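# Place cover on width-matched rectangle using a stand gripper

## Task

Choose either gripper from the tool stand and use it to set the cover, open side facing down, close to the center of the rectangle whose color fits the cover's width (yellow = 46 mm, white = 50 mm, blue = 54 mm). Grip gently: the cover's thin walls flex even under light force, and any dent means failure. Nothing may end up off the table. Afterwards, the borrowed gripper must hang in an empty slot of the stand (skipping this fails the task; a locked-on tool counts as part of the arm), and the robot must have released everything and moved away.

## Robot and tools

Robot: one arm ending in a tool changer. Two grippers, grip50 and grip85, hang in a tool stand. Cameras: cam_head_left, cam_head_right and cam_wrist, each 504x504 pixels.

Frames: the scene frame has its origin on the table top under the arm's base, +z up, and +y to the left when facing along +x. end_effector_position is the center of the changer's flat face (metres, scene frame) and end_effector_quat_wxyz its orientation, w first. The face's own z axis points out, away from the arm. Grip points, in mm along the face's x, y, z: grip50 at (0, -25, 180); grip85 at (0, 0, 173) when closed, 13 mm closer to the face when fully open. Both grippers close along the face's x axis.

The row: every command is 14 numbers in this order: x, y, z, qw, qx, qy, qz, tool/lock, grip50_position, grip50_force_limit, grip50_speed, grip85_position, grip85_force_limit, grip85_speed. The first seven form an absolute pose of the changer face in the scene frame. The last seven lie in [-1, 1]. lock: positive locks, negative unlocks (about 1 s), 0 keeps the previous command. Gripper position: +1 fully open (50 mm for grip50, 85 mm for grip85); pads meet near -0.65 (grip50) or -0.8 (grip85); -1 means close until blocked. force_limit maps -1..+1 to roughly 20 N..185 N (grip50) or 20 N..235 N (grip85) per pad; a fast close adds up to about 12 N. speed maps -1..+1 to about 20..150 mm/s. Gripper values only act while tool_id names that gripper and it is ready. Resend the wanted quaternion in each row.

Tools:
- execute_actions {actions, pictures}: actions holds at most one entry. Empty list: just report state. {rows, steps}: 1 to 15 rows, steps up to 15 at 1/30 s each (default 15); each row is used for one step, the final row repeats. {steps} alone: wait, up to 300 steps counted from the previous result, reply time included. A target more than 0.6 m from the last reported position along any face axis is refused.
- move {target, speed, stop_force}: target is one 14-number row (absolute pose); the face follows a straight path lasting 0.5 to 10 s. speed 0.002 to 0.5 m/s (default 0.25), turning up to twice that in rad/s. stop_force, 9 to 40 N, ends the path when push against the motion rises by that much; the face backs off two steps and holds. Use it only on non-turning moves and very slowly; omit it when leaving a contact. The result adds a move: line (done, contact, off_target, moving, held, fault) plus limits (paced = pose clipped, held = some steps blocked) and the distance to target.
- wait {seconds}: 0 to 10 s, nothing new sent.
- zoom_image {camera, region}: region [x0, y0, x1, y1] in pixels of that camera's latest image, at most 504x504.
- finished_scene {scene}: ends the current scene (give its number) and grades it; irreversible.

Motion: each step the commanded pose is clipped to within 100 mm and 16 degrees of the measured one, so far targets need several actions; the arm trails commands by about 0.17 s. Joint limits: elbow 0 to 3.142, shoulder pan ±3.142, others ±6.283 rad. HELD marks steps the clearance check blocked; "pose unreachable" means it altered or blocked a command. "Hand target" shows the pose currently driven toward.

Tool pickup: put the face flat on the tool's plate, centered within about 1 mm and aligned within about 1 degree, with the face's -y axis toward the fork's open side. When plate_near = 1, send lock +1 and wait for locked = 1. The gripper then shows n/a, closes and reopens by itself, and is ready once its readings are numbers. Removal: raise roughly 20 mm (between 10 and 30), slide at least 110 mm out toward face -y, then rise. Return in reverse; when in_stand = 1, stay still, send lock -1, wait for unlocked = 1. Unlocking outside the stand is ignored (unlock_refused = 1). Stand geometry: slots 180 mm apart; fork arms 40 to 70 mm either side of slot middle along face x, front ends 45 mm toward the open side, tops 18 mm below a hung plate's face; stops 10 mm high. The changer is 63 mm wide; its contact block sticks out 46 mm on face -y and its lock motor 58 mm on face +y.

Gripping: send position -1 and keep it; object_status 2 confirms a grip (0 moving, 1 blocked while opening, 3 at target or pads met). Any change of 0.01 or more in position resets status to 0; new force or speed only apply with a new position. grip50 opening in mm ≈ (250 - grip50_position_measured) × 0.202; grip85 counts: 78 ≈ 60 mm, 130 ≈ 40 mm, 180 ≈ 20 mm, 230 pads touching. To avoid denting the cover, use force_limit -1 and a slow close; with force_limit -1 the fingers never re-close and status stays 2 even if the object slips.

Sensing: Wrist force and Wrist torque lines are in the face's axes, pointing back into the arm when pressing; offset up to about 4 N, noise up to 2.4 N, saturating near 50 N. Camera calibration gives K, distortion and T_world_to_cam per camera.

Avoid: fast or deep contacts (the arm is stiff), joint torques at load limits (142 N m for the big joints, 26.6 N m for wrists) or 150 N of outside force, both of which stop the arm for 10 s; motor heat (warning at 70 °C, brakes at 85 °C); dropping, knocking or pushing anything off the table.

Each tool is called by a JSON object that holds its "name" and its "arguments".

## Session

{"name": "execute_actions", "arguments": {"actions": []}}

Scene clock: 0.00 s of 6400.00 s.
end_effector_position=(+0.2621, -0.2404, +0.2698) locked=0 unlocked=1 plate_near=0 in_stand=0 unlock_refused=0 tool_id=none grip50_position_measured=n/a grip50_object_status=n/a grip85_position_measured=n/a grip85_object_status=n/a end_effector_quat_wxyz=(-0.122, +0.087, +0.976, +0.155) end_effector_velocity=(+0.000, +0.000, +0.000) end_effector_angular_velocity=(+0.000, -0.001, +0.001)
Joint positions: [-0.793 -1.822  2.62  -2.596 -1.767  2.344]
Joint velocities: [ 0.001 -0.001  0.     0.     0.001 -0.   ]
Wrist force (N, on the end effector, along its own x y z axes, offset not removed): no reading
Wrist torque (N m, same axes, about the end effector's origin, offset not removed): no reading
Hand target: +0.262, -0.240, +0.270; -0.122, +0.087, +0.976, +0.155
camera_calibration (this result's frames):
cam_wrist: T_world_to_cam=[[-0.96621, 0.10451, 0.23562, 0.207743], [0.212511, 0.840303, 0.498728, 0.070844], [-0.14587, 0.531948, -0.834118, 0.4387], [0, 0, 0, 1]] pos_world=[0.249662, -0.314607, 0.281647]

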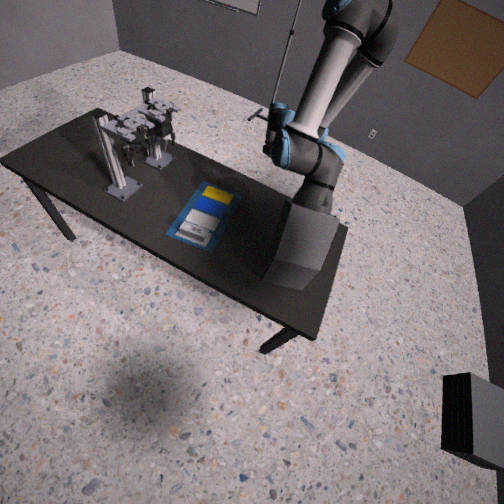

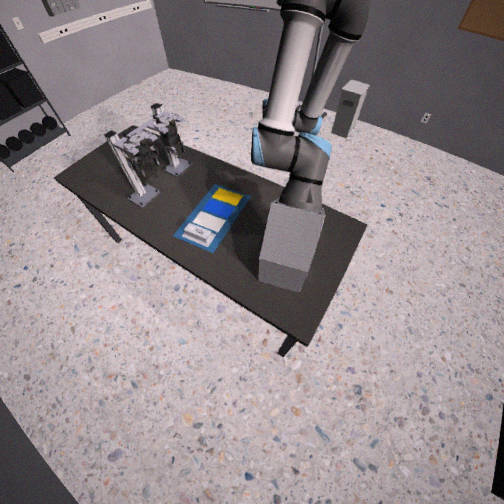

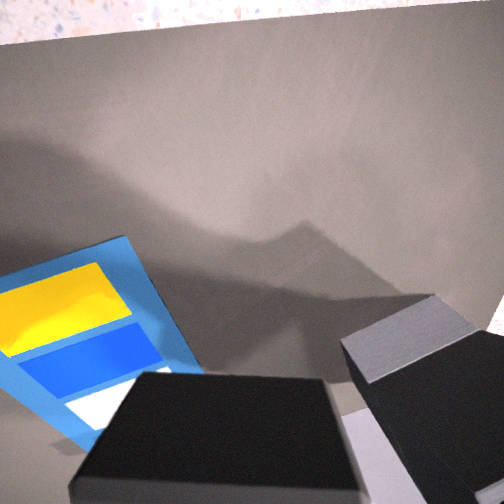

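{"name": "move", "arguments": {"target": [0.36,-0.22,0.33,0,0.7071,0.7071,0,0,1,-1,0,1,-1,-1], "speed": 0.2}}

{"name": "move", "arguments": {"target": [0.55,0.0,0.5,0,0.76,0.65,0,0,1,-1,0,1,-1,-1], "speed": 0.2}}

{"name": "move", "arguments": {"target": [0.78,-0.02,0.52,0,0.7071,0.7071,0,0,1,-1,0,1,-1,-1], "speed": 0.2}}

{"name": "zoom_image", "arguments": {"camera": "cam_wrist", "region": [252, 130, 504, 382]}}

{"name": "zoom_image", "arguments": {"camera": "cam_wrist", "region": [0, 130, 252, 382]}}

{"name": "zoom_image", "arguments": {"camera": "cam_head_left", "region": [80, 70, 260, 250]}}

Scene clock: 13.53 s of 6400.00 s.
end_effector_position=(+0.3601, -0.2199, +0.3301) locked=0 unlocked=1 plate_near=0 in_stand=0 unlock_refused=0 tool_id=none grip50_position_measured=n/a grip50_object_status=n/a grip85_position_measured=n/a grip85_object_status=n/a end_effector_quat_wxyz=(-0.000, +0.707, +0.707, +0.000) end_effector_velocity=(+0.000, +0.001, +0.001) end_effector_angular_velocity=(-0.003, +0.002, -0.010)
Joint positions: [-0.379 -1.721  2.558 -2.93  -1.986  4.021]
Joint velocities: [ 0.005  0.    -0.001  0.003 -0.006  0.016]
Wrist force (N, on the end effector, along its own x y z axes, offset not removed): [2.8 0.9 -1.4]
Wrist torque (N m, same axes, about the end effector's origin, offset not removed): [0.06 -0.34 -0.19]
Hand target: +0.360, -0.220, +0.330; -0.000, +0.707, +0.707, +0.000
Off the commanded pose: 0.000 m, 0 deg.
After step 90, 6.43 s passed at rest.
move: done
camera_calibration (this result's frames):
cam_wrist: T_world_to_cam=[[-0.0371209, 0.999114, -0.0198501, 0.232634], [0.971695, 0.0407255, 0.232703, -0.358736], [0.233305, -0.0106501, -0.972345, 0.282179], [0, 0, 0, 1]] pos_world=[0.291384, -0.214813, 0.362472]

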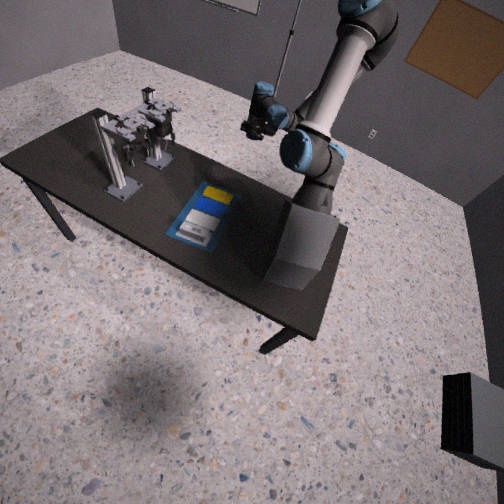

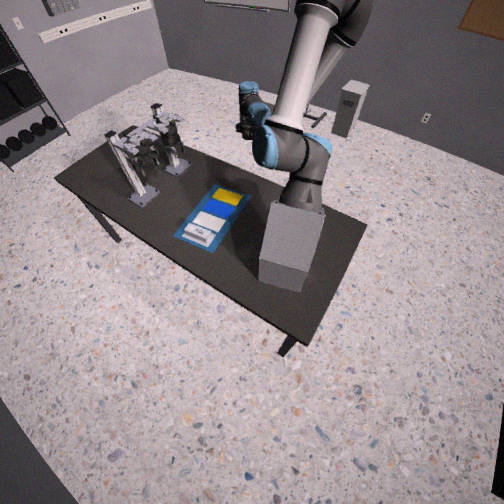

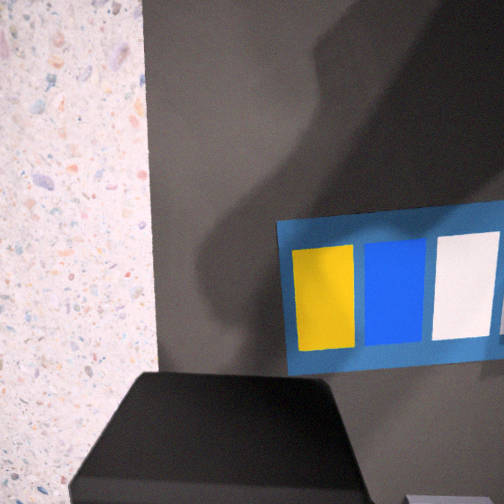

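Scene clock: 15.80 s of 6400.00 s.
end_effector_position=(+0.5502, +0.0000, +0.5001) locked=0 unlocked=1 plate_near=0 in_stand=0 unlock_refused=0 tool_id=none grip50_position_measured=n/a grip50_object_status=n/a grip85_position_measured=n/a grip85_object_status=n/a end_effector_quat_wxyz=(-0.000, +0.760, +0.650, +0.001) end_effector_velocity=(+0.001, +0.002, -0.000) end_effector_angular_velocity=(-0.001, +0.005, -0.001)
Joint positions: [ 0.416 -1.357  1.906 -2.16  -2.223  5.071]
Joint velocities: [ 0.002  0.006 -0.007  0.009 -0.     0.007]
Wrist force (N, on the end effector, along its own x y z axes, offset not removed): [0.0 1.3 -2.1]
Wrist torque (N m, same axes, about the end effector's origin, offset not removed): [0.06 -0.31 -0.18]
Hand target: +0.550, +0.000, +0.500; -0.001, +0.760, +0.650, +0.001
Off the commanded pose: 0.000 m, 0 deg.
move: done
camera_calibration (this result's frames):
cam_wrist: T_world_to_cam=[[0.119004, 0.992724, -0.0183452, -0.0633222], [0.96611, -0.111511, 0.232801, -0.588902], [0.229062, -0.0454277, -0.972351, 0.40778], [0, 0, 0, 1]] pos_world=[0.483072, 0.0157168, 0.532441]

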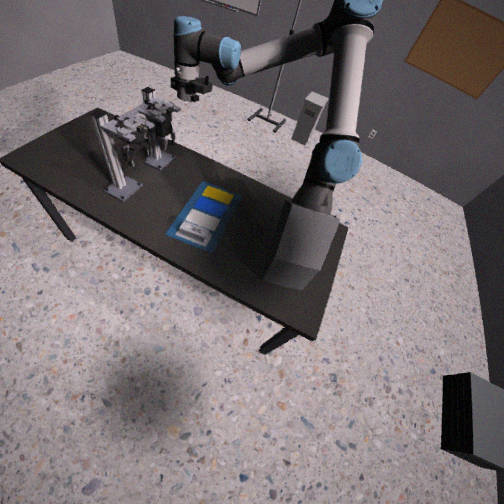

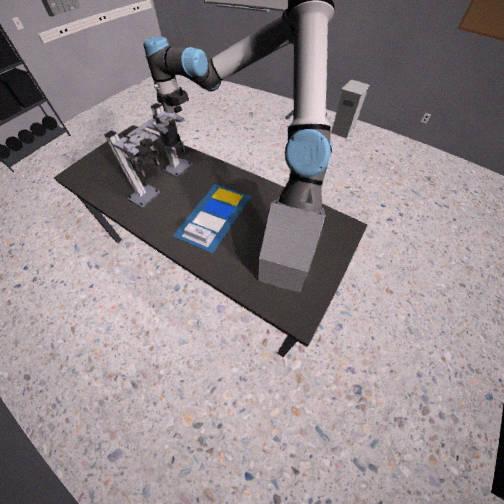

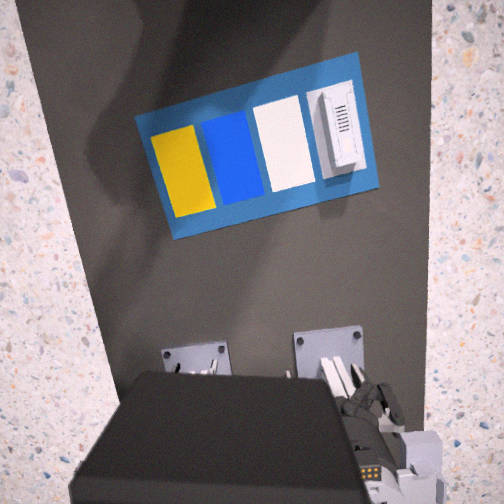

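Scene clock: 17.63 s of 6400.00 s.
end_effector_position=(+0.7796, -0.0203, +0.5201) locked=0 unlocked=1 plate_near=0 in_stand=0 unlock_refused=0 tool_id=none grip50_position_measured=n/a grip50_object_status=n/a grip85_position_measured=n/a grip85_object_status=n/a end_effector_quat_wxyz=(+0.000, +0.707, +0.707, +0.000) end_effector_velocity=(+0.002, +0.001, -0.001) end_effector_angular_velocity=(-0.001, +0.003, +0.000)
Joint positions: [ 0.361 -0.937  1.12  -1.834 -2.222  4.847]
Joint velocities: [-0.     0.007 -0.011  0.008 -0.     0.002]
Wrist force (N, on the end effector, along its own x y z axes, offset not removed): [1.9 1.9 1.6]
Wrist torque (N m, same axes, about the end effector's origin, offset not removed): [0.16 -0.36 -0.14]
Hand target: +0.780, -0.020, +0.520; +0.000, +0.707, +0.707, -0.000
Off the commanded pose: 0.001 m, 0 deg.
move: done
camera_calibration (this result's frames):
cam_wrist: T_world_to_cam=[[-0.0368441, 0.99911, -0.0205554, 0.0527034], [0.971808, 0.0406156, 0.23225, -0.818524], [0.232878, -0.0114188, -0.972439, 0.371478], [0, 0, 0, 1]] pos_world=[0.710881, -0.0151699, 0.552425]

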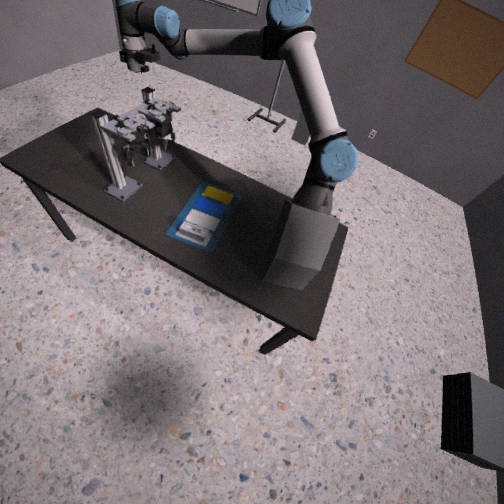

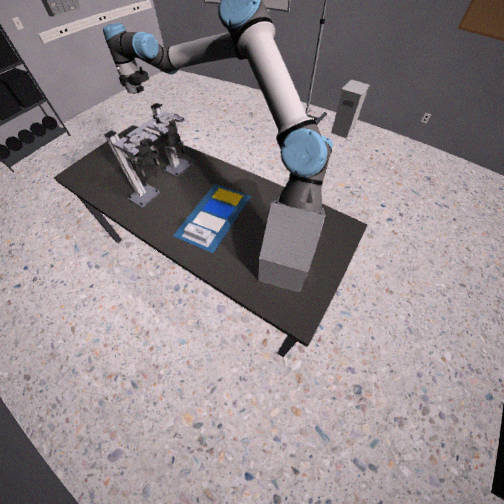

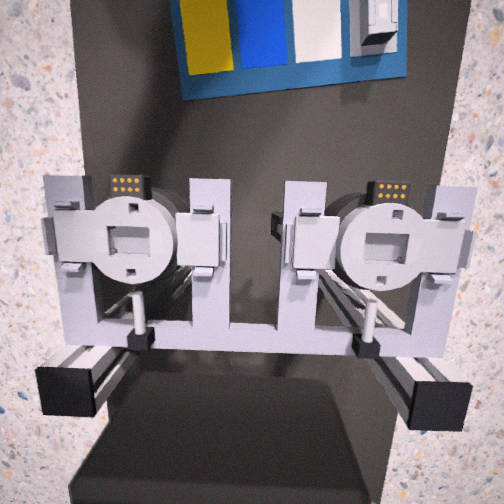

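Region (252, 130, 504, 382) of cam_wrist's 504x504 image, scaled by 2.000, with more detail than that image has.

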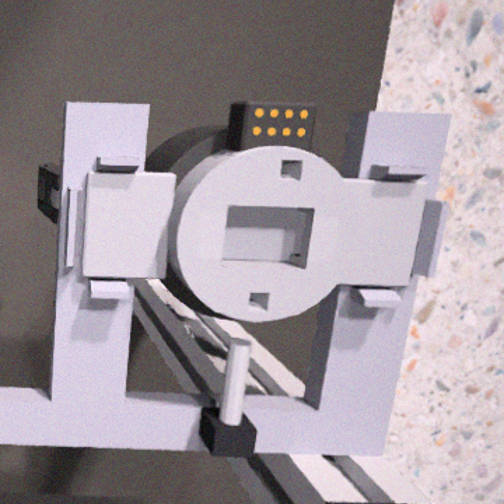

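Region (0, 130, 252, 382) of cam_wrist's 504x504 image, scaled by 2.000, with more detail than that image has.

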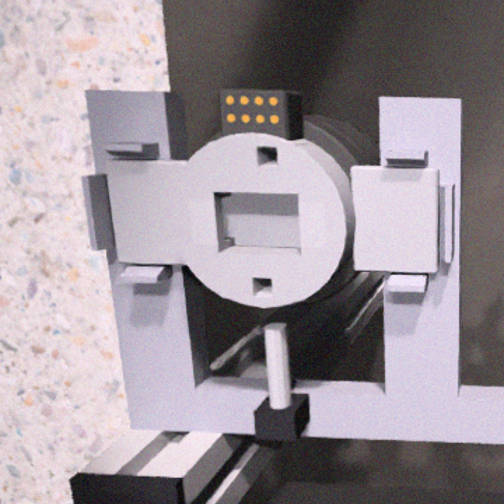

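Region (80, 70, 260, 250) of cam_head_left's 504x504 image, scaled by 2.800, with more detail than that image has.

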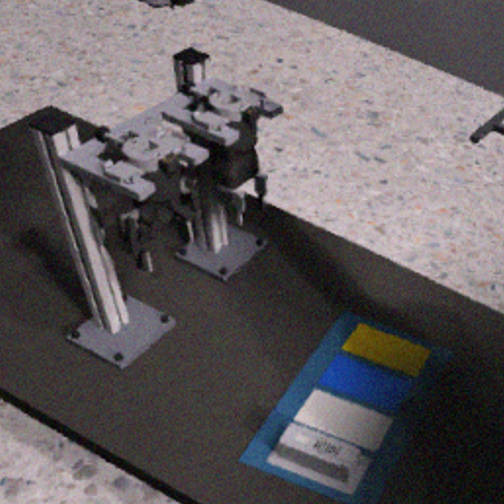

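{"name": "move", "arguments": {"target": [0.751,0.0708,0.39,0,0.7031,0.7111,0,0,1,-1,0,1,-1,-1], "speed": 0.15}}

{"name": "move", "arguments": {"target": [0.751,0.0708,0.375,0,0.7031,0.7111,0,0,1,-1,0,1,-1,-1], "speed": 0.01, "stop_force": 12}}

Scene clock: 31.50 s of 6400.00 s.
end_effector_position=(+0.7513, +0.0708, +0.3901) locked=0 unlocked=1 plate_near=0 in_stand=0 unlock_refused=0 tool_id=none grip50_position_measured=n/a grip50_object_status=n/a grip85_position_measured=n/a grip85_object_status=n/a end_effector_quat_wxyz=(-0.000, +0.703, +0.711, -0.000) end_effector_velocity=(-0.001, +0.003, -0.003) end_effector_angular_velocity=(-0.001, +0.002, +0.004)
Joint positions: [ 0.356 -0.805  1.331 -2.18  -2.221  4.829]
Joint velocities: [ 0.001  0.005  0.002 -0.004 -0.001 -0.002]
Wrist force (N, on the end effector, along its own x y z axes, offset not removed): [2.8 1.7 -0.5]
Wrist torque (N m, same axes, about the end effector's origin, offset not removed): [0.06 -0.54 -0.14]
Hand target: +0.751, +0.071, +0.390; +0.000, +0.703, +0.711, -0.000
Off the commanded pose: 0.000 m, 0 deg.
After step 90, 9.23 s passed at rest.
move: done
camera_calibration (this result's frames):
cam_wrist: T_world_to_cam=[[-0.0480829, 0.998633, -0.0205068, -0.0335534], [0.971351, 0.0515333, 0.231994, -0.764865], [0.232734, -0.00876439, -0.972501, 0.252693], [0, 0, 0, 1]] pos_world=[0.682529, 0.0751383, 0.4225]

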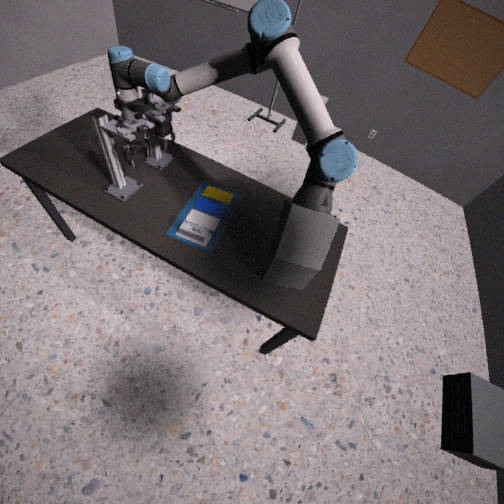

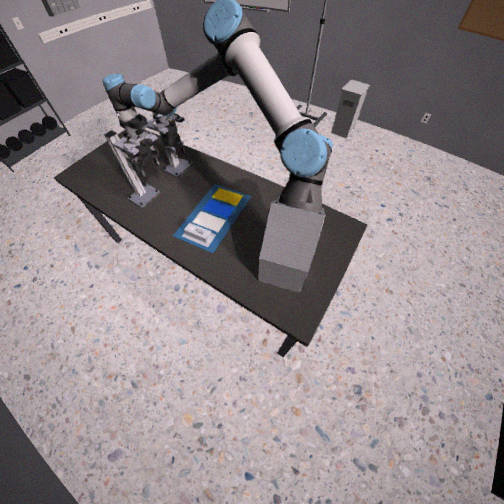

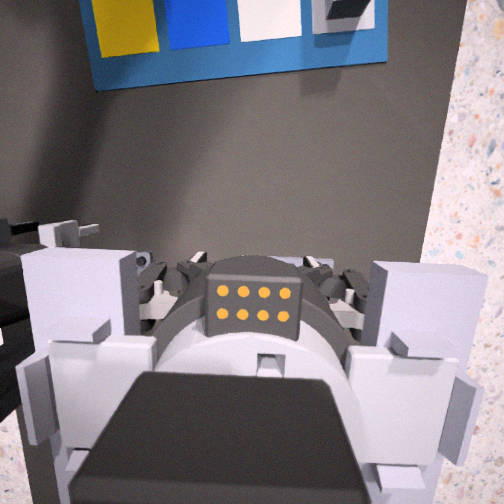

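Scene clock: 33.23 s of 6400.00 s.
end_effector_position=(+0.7510, +0.0708, +0.3752) locked=0 unlocked=1 plate_near=0 in_stand=0 unlock_refused=0 tool_id=none grip50_position_measured=n/a grip50_object_status=n/a grip85_position_measured=n/a grip85_object_status=n/a end_effector_quat_wxyz=(+0.000, +0.703, +0.711, -0.000) end_effector_velocity=(-0.000, +0.000, -0.003) end_effector_angular_velocity=(-0.001, +0.002, +0.003)
Joint positions: [ 0.344 -0.791  1.342 -2.215 -2.22   4.814]
Joint velocities: [-0.002  0.003  0.002 -0.005 -0.    -0.004]
Wrist force (N, on the end effector, along its own x y z axes, offset not removed): [2.9 3.3 0.0]
Wrist torque (N m, same axes, about the end effector's origin, offset not removed): [0.17 -0.30 -0.20]
Hand target: +0.751, +0.071, +0.375; +0.000, +0.703, +0.711, -0.000
Off the commanded pose: 0.000 m, 0 deg.
move: done
camera_calibration (this result's frames):
cam_wrist: T_world_to_cam=[[-0.0481099, 0.998631, -0.0205259, -0.0338867], [0.971343, 0.0515642, 0.23202, -0.761157], [0.232761, -0.00877524, -0.972494, 0.238245], [0, 0, 0, 1]] pos_world=[0.68226, 0.0751794, 0.4076]

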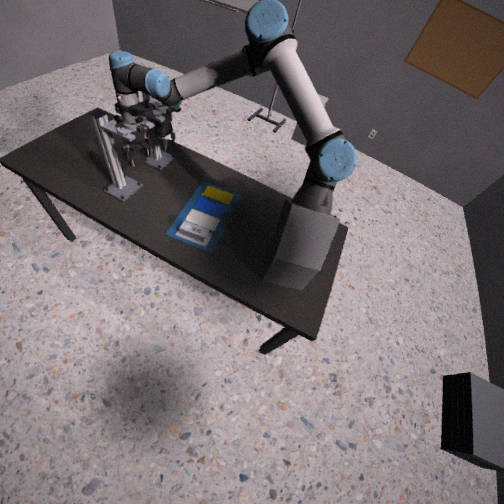

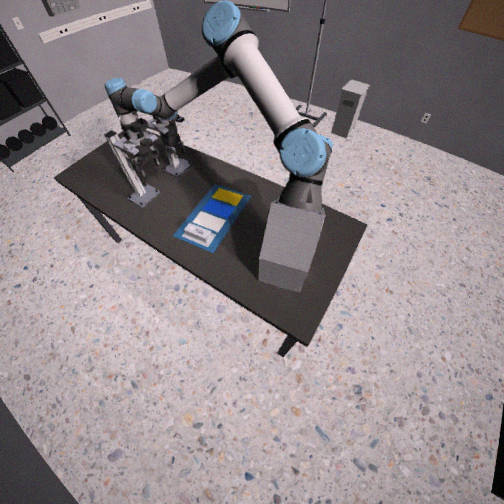

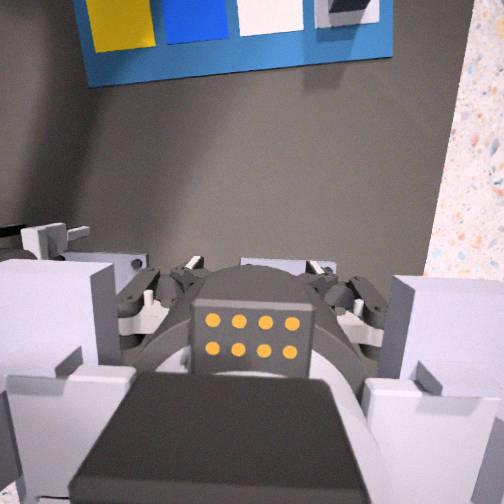

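{"name": "move", "arguments": {"target": [0.7501,0.0725,0.375,0,0.7031,0.7111,0,0,1,-1,0,1,-1,-1], "speed": 0.01}}

{"name": "move", "arguments": {"target": [0.7501,0.0725,0.35,0,0.7031,0.7111,0,0,1,-1,0,1,-1,-1], "speed": 0.004, "stop_force": 12}}

Scene clock: 40.87 s of 6400.00 s.
end_effector_position=(+0.7502, +0.0724, +0.3750) locked=0 unlocked=1 plate_near=0 in_stand=0 unlock_refused=0 tool_id=none grip50_position_measured=n/a grip50_object_status=n/a grip85_position_measured=n/a grip85_object_status=n/a end_effector_quat_wxyz=(-0.000, +0.703, +0.711, -0.000) end_effector_velocity=(+0.001, -0.001, +0.001) end_effector_angular_velocity=(-0.000, -0.003, -0.000)
Joint positions: [ 0.346 -0.79   1.344 -2.216 -2.22   4.816]
Joint velocities: [ 0.    -0.001 -0.001 -0.001 -0.    -0.001]
Wrist force (N, on the end effector, along its own x y z axes, offset not removed): [2.3 6.4 -3.5]
Wrist torque (N m, same axes, about the end effector's origin, offset not removed): [0.39 -0.29 -0.11]
Hand target: +0.750, +0.073, +0.375; -0.000, +0.703, +0.711, +0.000
Off the commanded pose: 0.000 m, 0 deg.
After step 90, 3.93 s passed at rest.
move: done
camera_calibration (this result's frames):
cam_wrist: T_world_to_cam=[[-0.0480731, 0.998634, -0.0204675, -0.0355799], [0.971348, 0.0515148, 0.23201, -0.76034], [0.232747, -0.00872762, -0.972498, 0.238227], [0, 0, 0, 1]] pos_world=[0.681398, 0.0767792, 0.407354]

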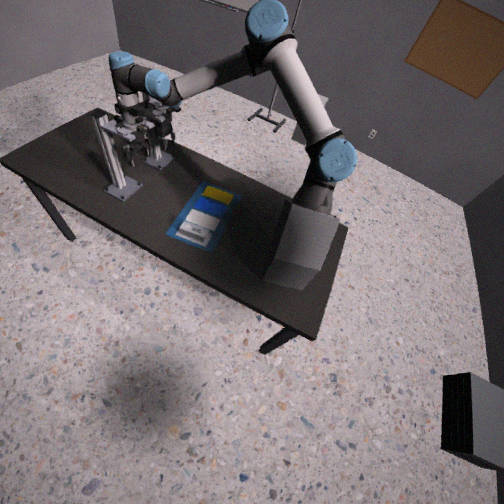

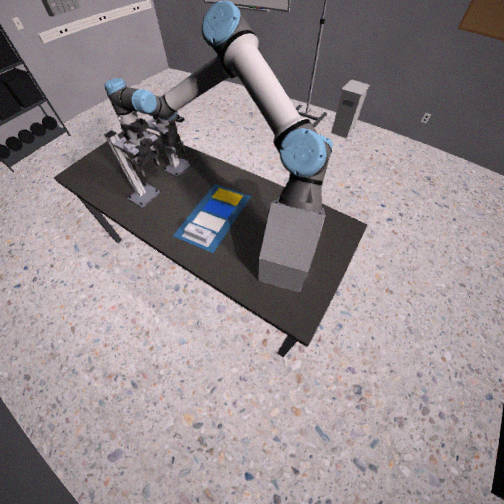

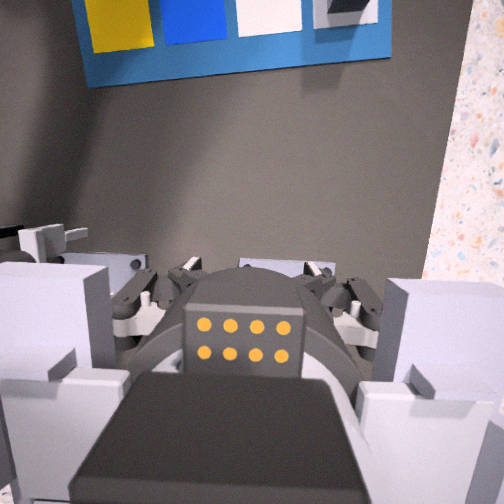

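Scene clock: 44.63 s of 6400.00 s.
end_effector_position=(+0.7501, +0.0725, +0.3614) locked=0 unlocked=1 plate_near=1 in_stand=1 unlock_refused=0 tool_id=none grip50_position_measured=n/a grip50_object_status=n/a grip85_position_measured=n/a grip85_object_status=n/a end_effector_quat_wxyz=(+0.000, +0.703, +0.711, +0.000) end_effector_velocity=(-0.000, -0.000, -0.000) end_effector_angular_velocity=(+0.000, +0.003, +0.002)
Joint positions: [ 0.334 -0.776  1.352 -2.247 -2.219  4.802]
Joint velocities: [-0.    -0.001  0.     0.004  0.001 -0.   ]
Wrist force (N, on the end effector, along its own x y z axes, offset not removed): [4.5 -0.7 -27.0]
Wrist torque (N m, same axes, about the end effector's origin, offset not removed): [-0.71 -0.39 -0.18]
Hand target: +0.750, +0.072, +0.362; +0.000, +0.703, +0.711, +0.000
Off the commanded pose: 0.011 m, 0 deg.
move: contact
camera_calibration (this result's frames):
cam_wrist: T_world_to_cam=[[-0.0481806, 0.998628, -0.020496, -0.0358378], [0.971299, 0.0516275, 0.23219, -0.757223], [0.23293, -0.00872075, -0.972455, 0.224863], [0, 0, 0, 1]] pos_world=[0.681387, 0.0768432, 0.393754]

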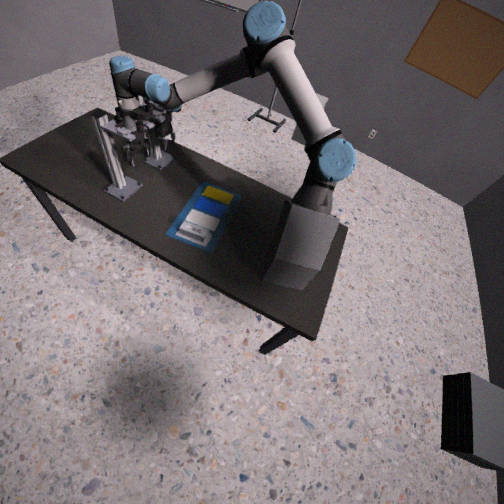

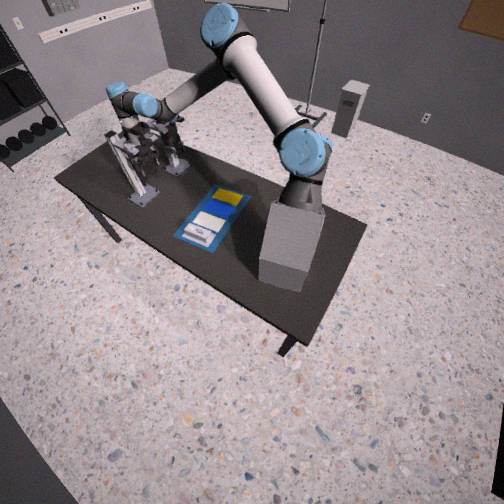

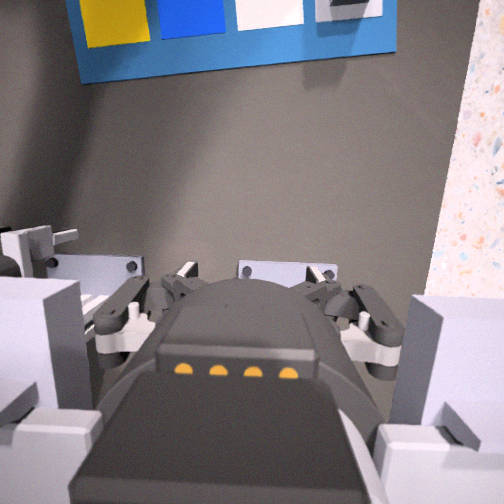

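{"name": "execute_actions", "arguments": {"actions": [{"rows":[[0.7501,0.0725,0.3617,0,0.7031,0.7111,0,1,1,-1,0,1,-1,-1]],"steps":15}], "pictures": false}}

{"name": "execute_actions", "arguments": {"actions": [{"steps":28}], "pictures": false}}

{"name": "move", "arguments": {"target": [0.7501,0.072,0.3817,0,0.7031,0.7111,0,0,1,-1,0,1,-1,-1], "speed": 0.03}}

{"name": "move", "arguments": {"target": [0.62,0.0705,0.3817,0,0.7031,0.7111,0,0,1,-1,0,1,-1,-1], "speed": 0.08}}

{"name": "move", "arguments": {"target": [0.407,0.157,0.25,0,0.6593,0.7518,0,0,1,-1,0,1,-1,-1], "speed": 0.2}}

{"name": "zoom_image", "arguments": {"camera": "cam_wrist", "region": [175, 135, 335, 295]}}

Scene clock: 62.80 s of 6400.00 s.
end_effector_position=(+0.7501, +0.0725, +0.3617) locked=0 unlocked=0 plate_near=1 in_stand=1 unlock_refused=0 tool_id=none grip50_position_measured=n/a grip50_object_status=n/a grip85_position_measured=n/a grip85_object_status=n/a end_effector_quat_wxyz=(+0.000, +0.703, +0.711, +0.000) end_effector_velocity=(-0.000, +0.000, +0.001) end_effector_angular_velocity=(+0.000, -0.000, +0.001)
Joint positions: [ 0.335 -0.776  1.352 -2.247 -2.219  4.803]
Joint velocities: [ 0.001 -0.002  0.001  0.001  0.     0.   ]
Wrist force (N, on the end effector, along its own x y z axes, offset not removed): [0.1 6.0 -5.4]
Wrist torque (N m, same axes, about the end effector's origin, offset not removed): [0.04 -0.26 0.05]
Hand target: +0.750, +0.073, +0.362; -0.000, +0.703, +0.711, +0.000
Off the commanded pose: 0.000 m, 0 deg.
Steps of this call (steps 1 to 90: nothing new was sent; then 14.67 s passed at rest; steps 91 to 105: all 15 steps of this action). Readings (end_effector_position | what the end effector reports):
91: (+0.7501, +0.0725, +0.3617) | locked=0 unlocked=0 plate_near=1 in_stand=1 unlock_refused=0 tool_id=none grip50_position_measured=n/a grip50_object_status=n/a grip85_position_measured=n/a grip85_object_status=n/a
92: (+0.7501, +0.0725, +0.3617) | locked=0 unlocked=0 plate_near=1 in_stand=1 unlock_refused=0 tool_id=none grip50_position_measured=n/a grip50_object_status=n/a grip85_position_measured=n/a grip85_object_status=n/a
94: (+0.7501, +0.0725, +0.3617) | locked=0 unlocked=0 plate_near=1 in_stand=1 unlock_refused=0 tool_id=none grip50_position_measured=n/a grip50_object_status=n/a grip85_position_measured=n/a grip85_object_status=n/a
98: (+0.7501, +0.0725, +0.3617) | locked=0 unlocked=0 plate_near=1 in_stand=1 unlock_refused=0 tool_id=none grip50_position_measured=n/a grip50_object_status=n/a grip85_position_measured=n/a grip85_object_status=n/a
105: the state above

Scene clock: 63.73 s of 6400.00 s.
end_effector_position=(+0.7501, +0.0725, +0.3618) locked=1 unlocked=0 plate_near=1 in_stand=1 unlock_refused=0 tool_id=grip85 grip50_position_measured=n/a grip50_object_status=n/a grip85_position_measured=n/a grip85_object_status=n/a end_effector_quat_wxyz=(+0.000, +0.703, +0.711, +0.000) end_effector_velocity=(+0.001, -0.002, +0.001) end_effector_angular_velocity=(+0.000, -0.002, -0.003)
Joint positions: [ 0.335 -0.777  1.352 -2.246 -2.219  4.803]
Joint velocities: [-0.001 -0.002 -0.    -0.     0.     0.   ]
Wrist force (N, on the end effector, along its own x y z axes, offset not removed): [1.5 3.7 -16.2]
Wrist torque (N m, same axes, about the end effector's origin, offset not removed): [-0.17 -1.17 -0.13]
Hand target: +0.750, +0.073, +0.362; -0.000, +0.703, +0.711, +0.000
Off the commanded pose: 0.000 m, 0 deg.
Steps of this call (steps 1 to 28: nothing new was sent). Readings (end_effector_position | what the end effector reports):
1: (+0.7501, +0.0725, +0.3617) | locked=0 unlocked=0 plate_near=1 in_stand=1 unlock_refused=0 tool_id=none grip50_position_measured=n/a grip50_object_status=n/a grip85_position_measured=n/a grip85_object_status=n/a
2: (+0.7501, +0.0725, +0.3617) | locked=0 unlocked=0 plate_near=1 in_stand=1 unlock_refused=0 tool_id=none grip50_position_measured=n/a grip50_object_status=n/a grip85_position_measured=n/a grip85_object_status=n/a
4: (+0.7501, +0.0725, +0.3617) | locked=0 unlocked=0 plate_near=1 in_stand=1 unlock_refused=0 tool_id=none grip50_position_measured=n/a grip50_object_status=n/a grip85_position_measured=n/a grip85_object_status=n/a
8: (+0.7501, +0.0725, +0.3617) | locked=0 unlocked=0 plate_near=1 in_stand=1 unlock_refused=0 tool_id=none grip50_position_measured=n/a grip50_object_status=n/a grip85_position_measured=n/a grip85_object_status=n/a
28: the state above

Scene clock: 64.73 s of 6400.00 s.
end_effector_position=(+0.7501, +0.0720, +0.3815) locked=1 unlocked=0 plate_near=1 in_stand=0 unlock_refused=0 tool_id=grip85 grip50_position_measured=n/a grip50_object_status=n/a grip85_position_measured=n/a grip85_object_status=n/a end_effector_quat_wxyz=(-0.000, +0.703, +0.711, +0.000) end_effector_velocity=(-0.001, +0.001, +0.002) end_effector_angular_velocity=(+0.000, +0.001, +0.003)
Joint positions: [ 0.35  -0.798  1.34  -2.202 -2.221  4.822]
Joint velocities: [ 0.003 -0.002 -0.001  0.006 -0.     0.001]
Wrist force (N, on the end effector, along its own x y z axes, offset not removed): [1.9 -0.5 -1.1]
Wrist torque (N m, same axes, about the end effector's origin, offset not removed): [0.07 -0.29 -0.31]
Hand target: +0.750, +0.072, +0.382; -0.000, +0.703, +0.711, +0.000
Off the commanded pose: 0.000 m, 0 deg.
move: done
camera_calibration (this result's frames):
cam_wrist: T_world_to_cam=[[-0.0481219, 0.998632, -0.0204395, -0.0350388], [0.971331, 0.0515562, 0.232073, -0.761775], [0.23281, -0.00868572, -0.972483, 0.244486], [0, 0, 0, 1]] pos_world=[0.68133, 0.0763886, 0.41383]

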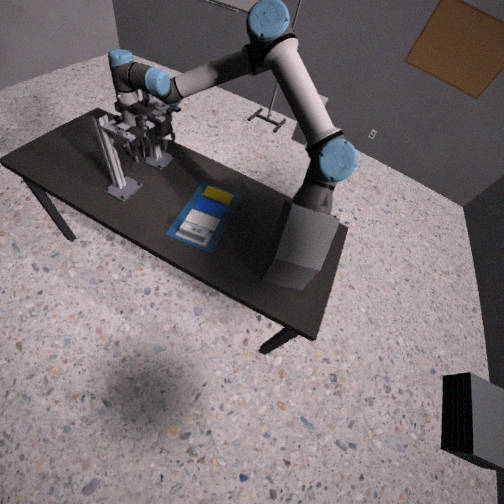

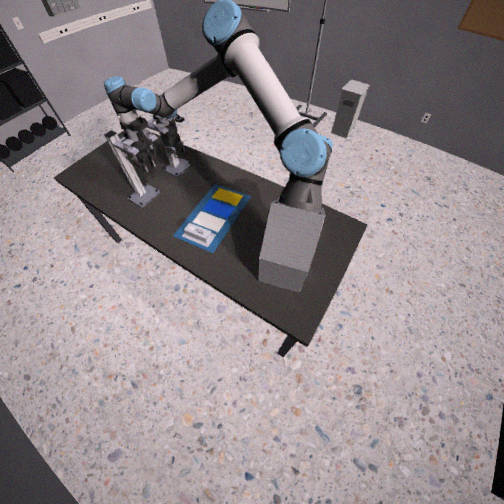

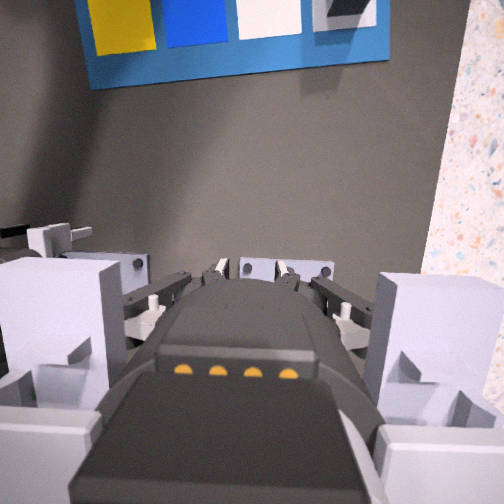

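Scene clock: 67.00 s of 6400.00 s.
end_effector_position=(+0.6201, +0.0707, +0.3816) locked=1 unlocked=0 plate_near=1 in_stand=0 unlock_refused=0 tool_id=grip85 grip50_position_measured=n/a grip50_object_status=n/a grip85_position_measured=3 grip85_object_status=3 end_effector_quat_wxyz=(-0.000, +0.703, +0.711, +0.000) end_effector_velocity=(+0.000, -0.001, +0.001) end_effector_angular_velocity=(+0.000, -0.002, -0.000)
Joint positions: [ 0.37  -1.004  1.783 -2.424 -2.222  4.846]
Joint velocities: [ 0.    -0.002  0.    -0.001 -0.    -0.001]
Wrist force (N, on the end effector, along its own x y z axes, offset not removed): [3.2 0.0 1.1]
Wrist torque (N m, same axes, about the end effector's origin, offset not removed): [0.08 -0.30 -0.17]
Hand target: +0.620, +0.071, +0.382; -0.000, +0.703, +0.711, +0.000
Off the commanded pose: 0.000 m, 0 deg.
move: done
camera_calibration (this result's frames):
cam_wrist: T_world_to_cam=[[-0.0481046, 0.998633, -0.020451, -0.0399948], [0.971339, 0.0515418, 0.232041, -0.635511], [0.232778, -0.00870264, -0.972491, 0.274914], [0, 0, 0, 1]] pos_world=[0.551379, 0.075088, 0.413999]

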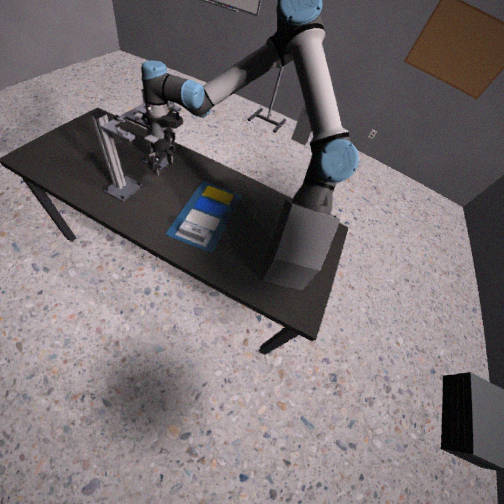

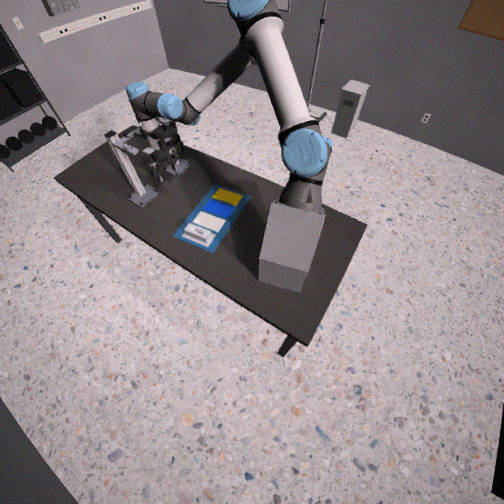

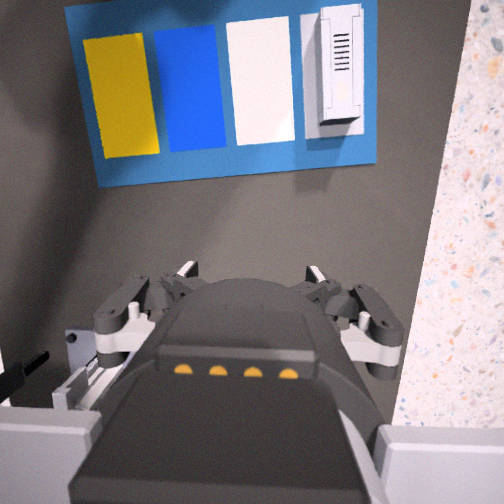

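Scene clock: 68.93 s of 6400.00 s.
end_effector_position=(+0.4074, +0.1574, +0.2498) locked=1 unlocked=0 plate_near=1 in_stand=0 unlock_refused=0 tool_id=grip85 grip50_position_measured=n/a grip50_object_status=n/a grip85_position_measured=3 grip85_object_status=3 end_effector_quat_wxyz=(-0.000, +0.659, +0.752, -0.000) end_effector_velocity=(-0.002, +0.001, -0.001) end_effector_angular_velocity=(+0.000, -0.002, +0.004)
Joint positions: [ 0.4   -0.744  2.278 -3.156 -2.224  4.765]
Joint velocities: [ 0.001  0.006  0.003 -0.011 -0.    -0.005]
Wrist force (N, on the end effector, along its own x y z axes, offset not removed): [1.9 2.8 -4.2]
Wrist torque (N m, same axes, about the end effector's origin, offset not removed): [0.33 -0.33 -0.28]
Hand target: +0.407, +0.157, +0.250; -0.000, +0.659, +0.752, +0.000
Off the commanded pose: 0.001 m, 0 deg.
move: done
camera_calibration (this result's frames):
cam_wrist: T_world_to_cam=[[-0.166813, 0.985775, -0.0205413, -0.0890661], [0.958315, 0.166997, 0.231826, -0.415533], [0.231959, 0.0189865, -0.97254, 0.193019], [0, 0, 0, 1]] pos_world=[0.338582, 0.153527, 0.282221]

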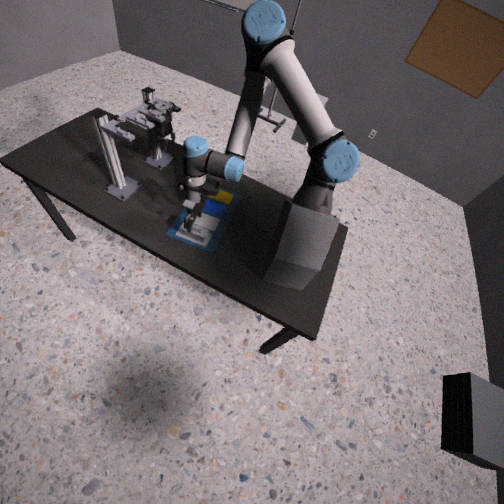

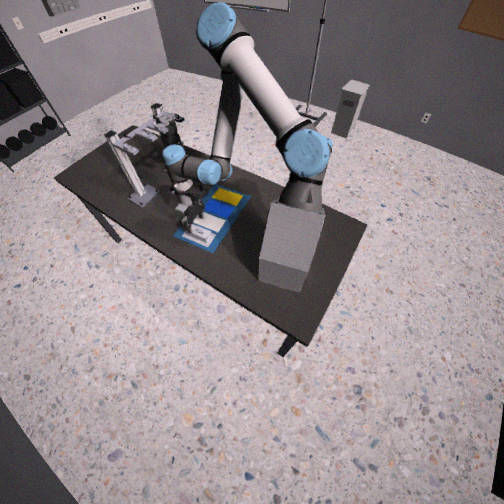

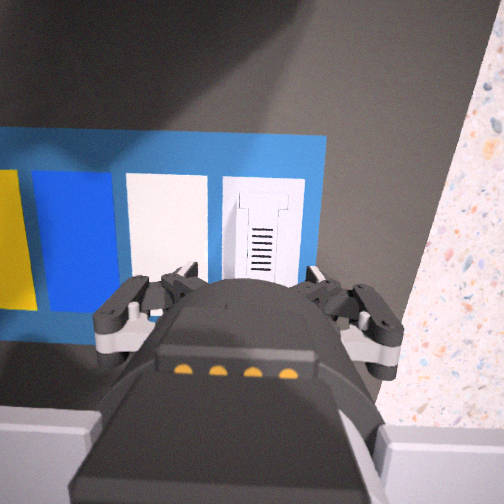

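Region (175, 135, 335, 295) of cam_wrist's 504x504 image, scaled by 3.150, with more detail than that image has.

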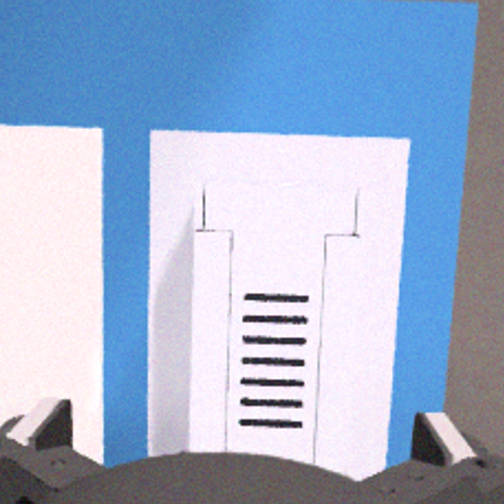

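{"name": "move", "arguments": {"target": [0.4063,0.1628,0.196,0,0.6593,0.7518,0,0,1,-1,0,1,-1,-1], "speed": 0.04, "stop_force": 10}}

{"name": "zoom_image", "arguments": {"camera": "cam_wrist", "region": [175, 135, 335, 295]}}

Scene clock: 75.43 s of 6400.00 s.
end_effector_position=(+0.4063, +0.1627, +0.1962) locked=1 unlocked=0 plate_near=1 in_stand=0 unlock_refused=0 tool_id=grip85 grip50_position_measured=n/a grip50_object_status=n/a grip85_position_measured=3 grip85_object_status=3 end_effector_quat_wxyz=(+0.000, +0.659, +0.752, -0.000) end_effector_velocity=(+0.000, +0.000, -0.003) end_effector_angular_velocity=(+0.001, -0.000, +0.001)
Joint positions: [ 0.333 -0.588  2.24  -3.325 -2.219  4.681]
Joint velocities: [-0.004  0.007 -0.003 -0.008  0.001 -0.006]
Wrist force (N, on the end effector, along its own x y z axes, offset not removed): [1.9 -2.2 -0.8]
Wrist torque (N m, same axes, about the end effector's origin, offset not removed): [0.07 -0.28 0.06]
Hand target: +0.406, +0.163, +0.196; +0.000, +0.659, +0.752, -0.000
Off the commanded pose: 0.000 m, 0 deg.
After step 90, 1.80 s passed at rest.
move: done
camera_calibration (this result's frames):
cam_wrist: T_world_to_cam=[[-0.166916, 0.985754, -0.0206828, -0.095574], [0.958268, 0.167128, 0.23193, -0.402983], [0.232083, 0.0188932, -0.972513, 0.140955], [0, 0, 0, 1]] pos_world=[0.337499, 0.158899, 0.228568]

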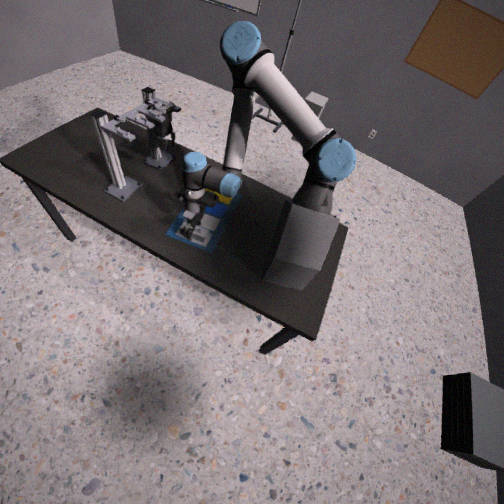

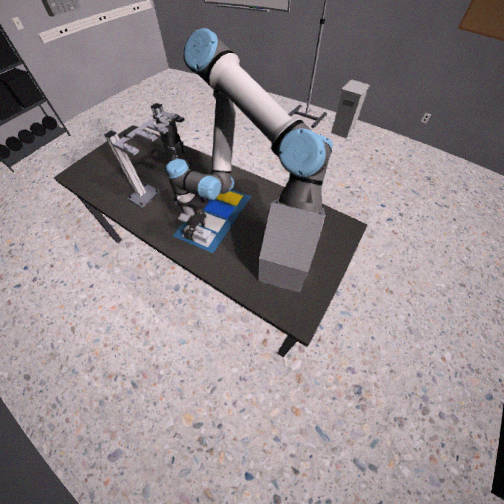

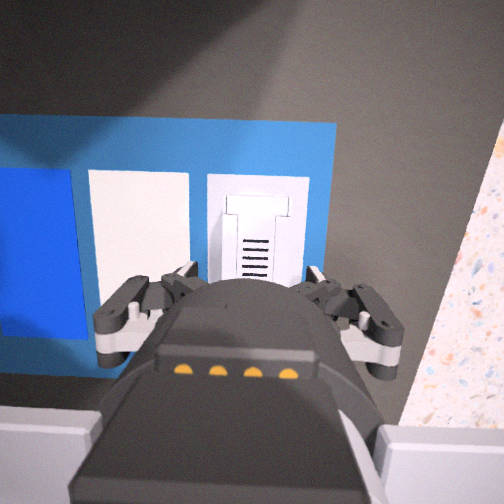

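Region (175, 135, 335, 295) of cam_wrist's 504x504 image, scaled by 3.150, with more detail than that image has.

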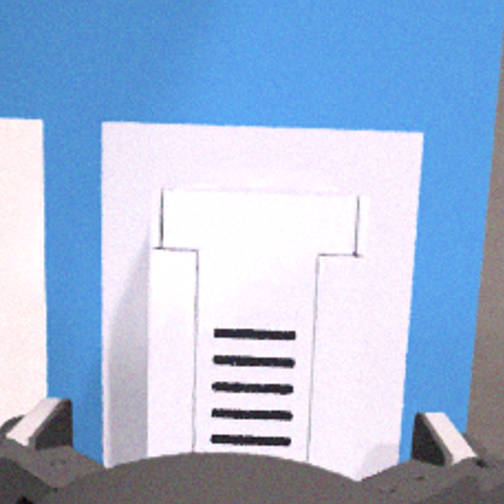

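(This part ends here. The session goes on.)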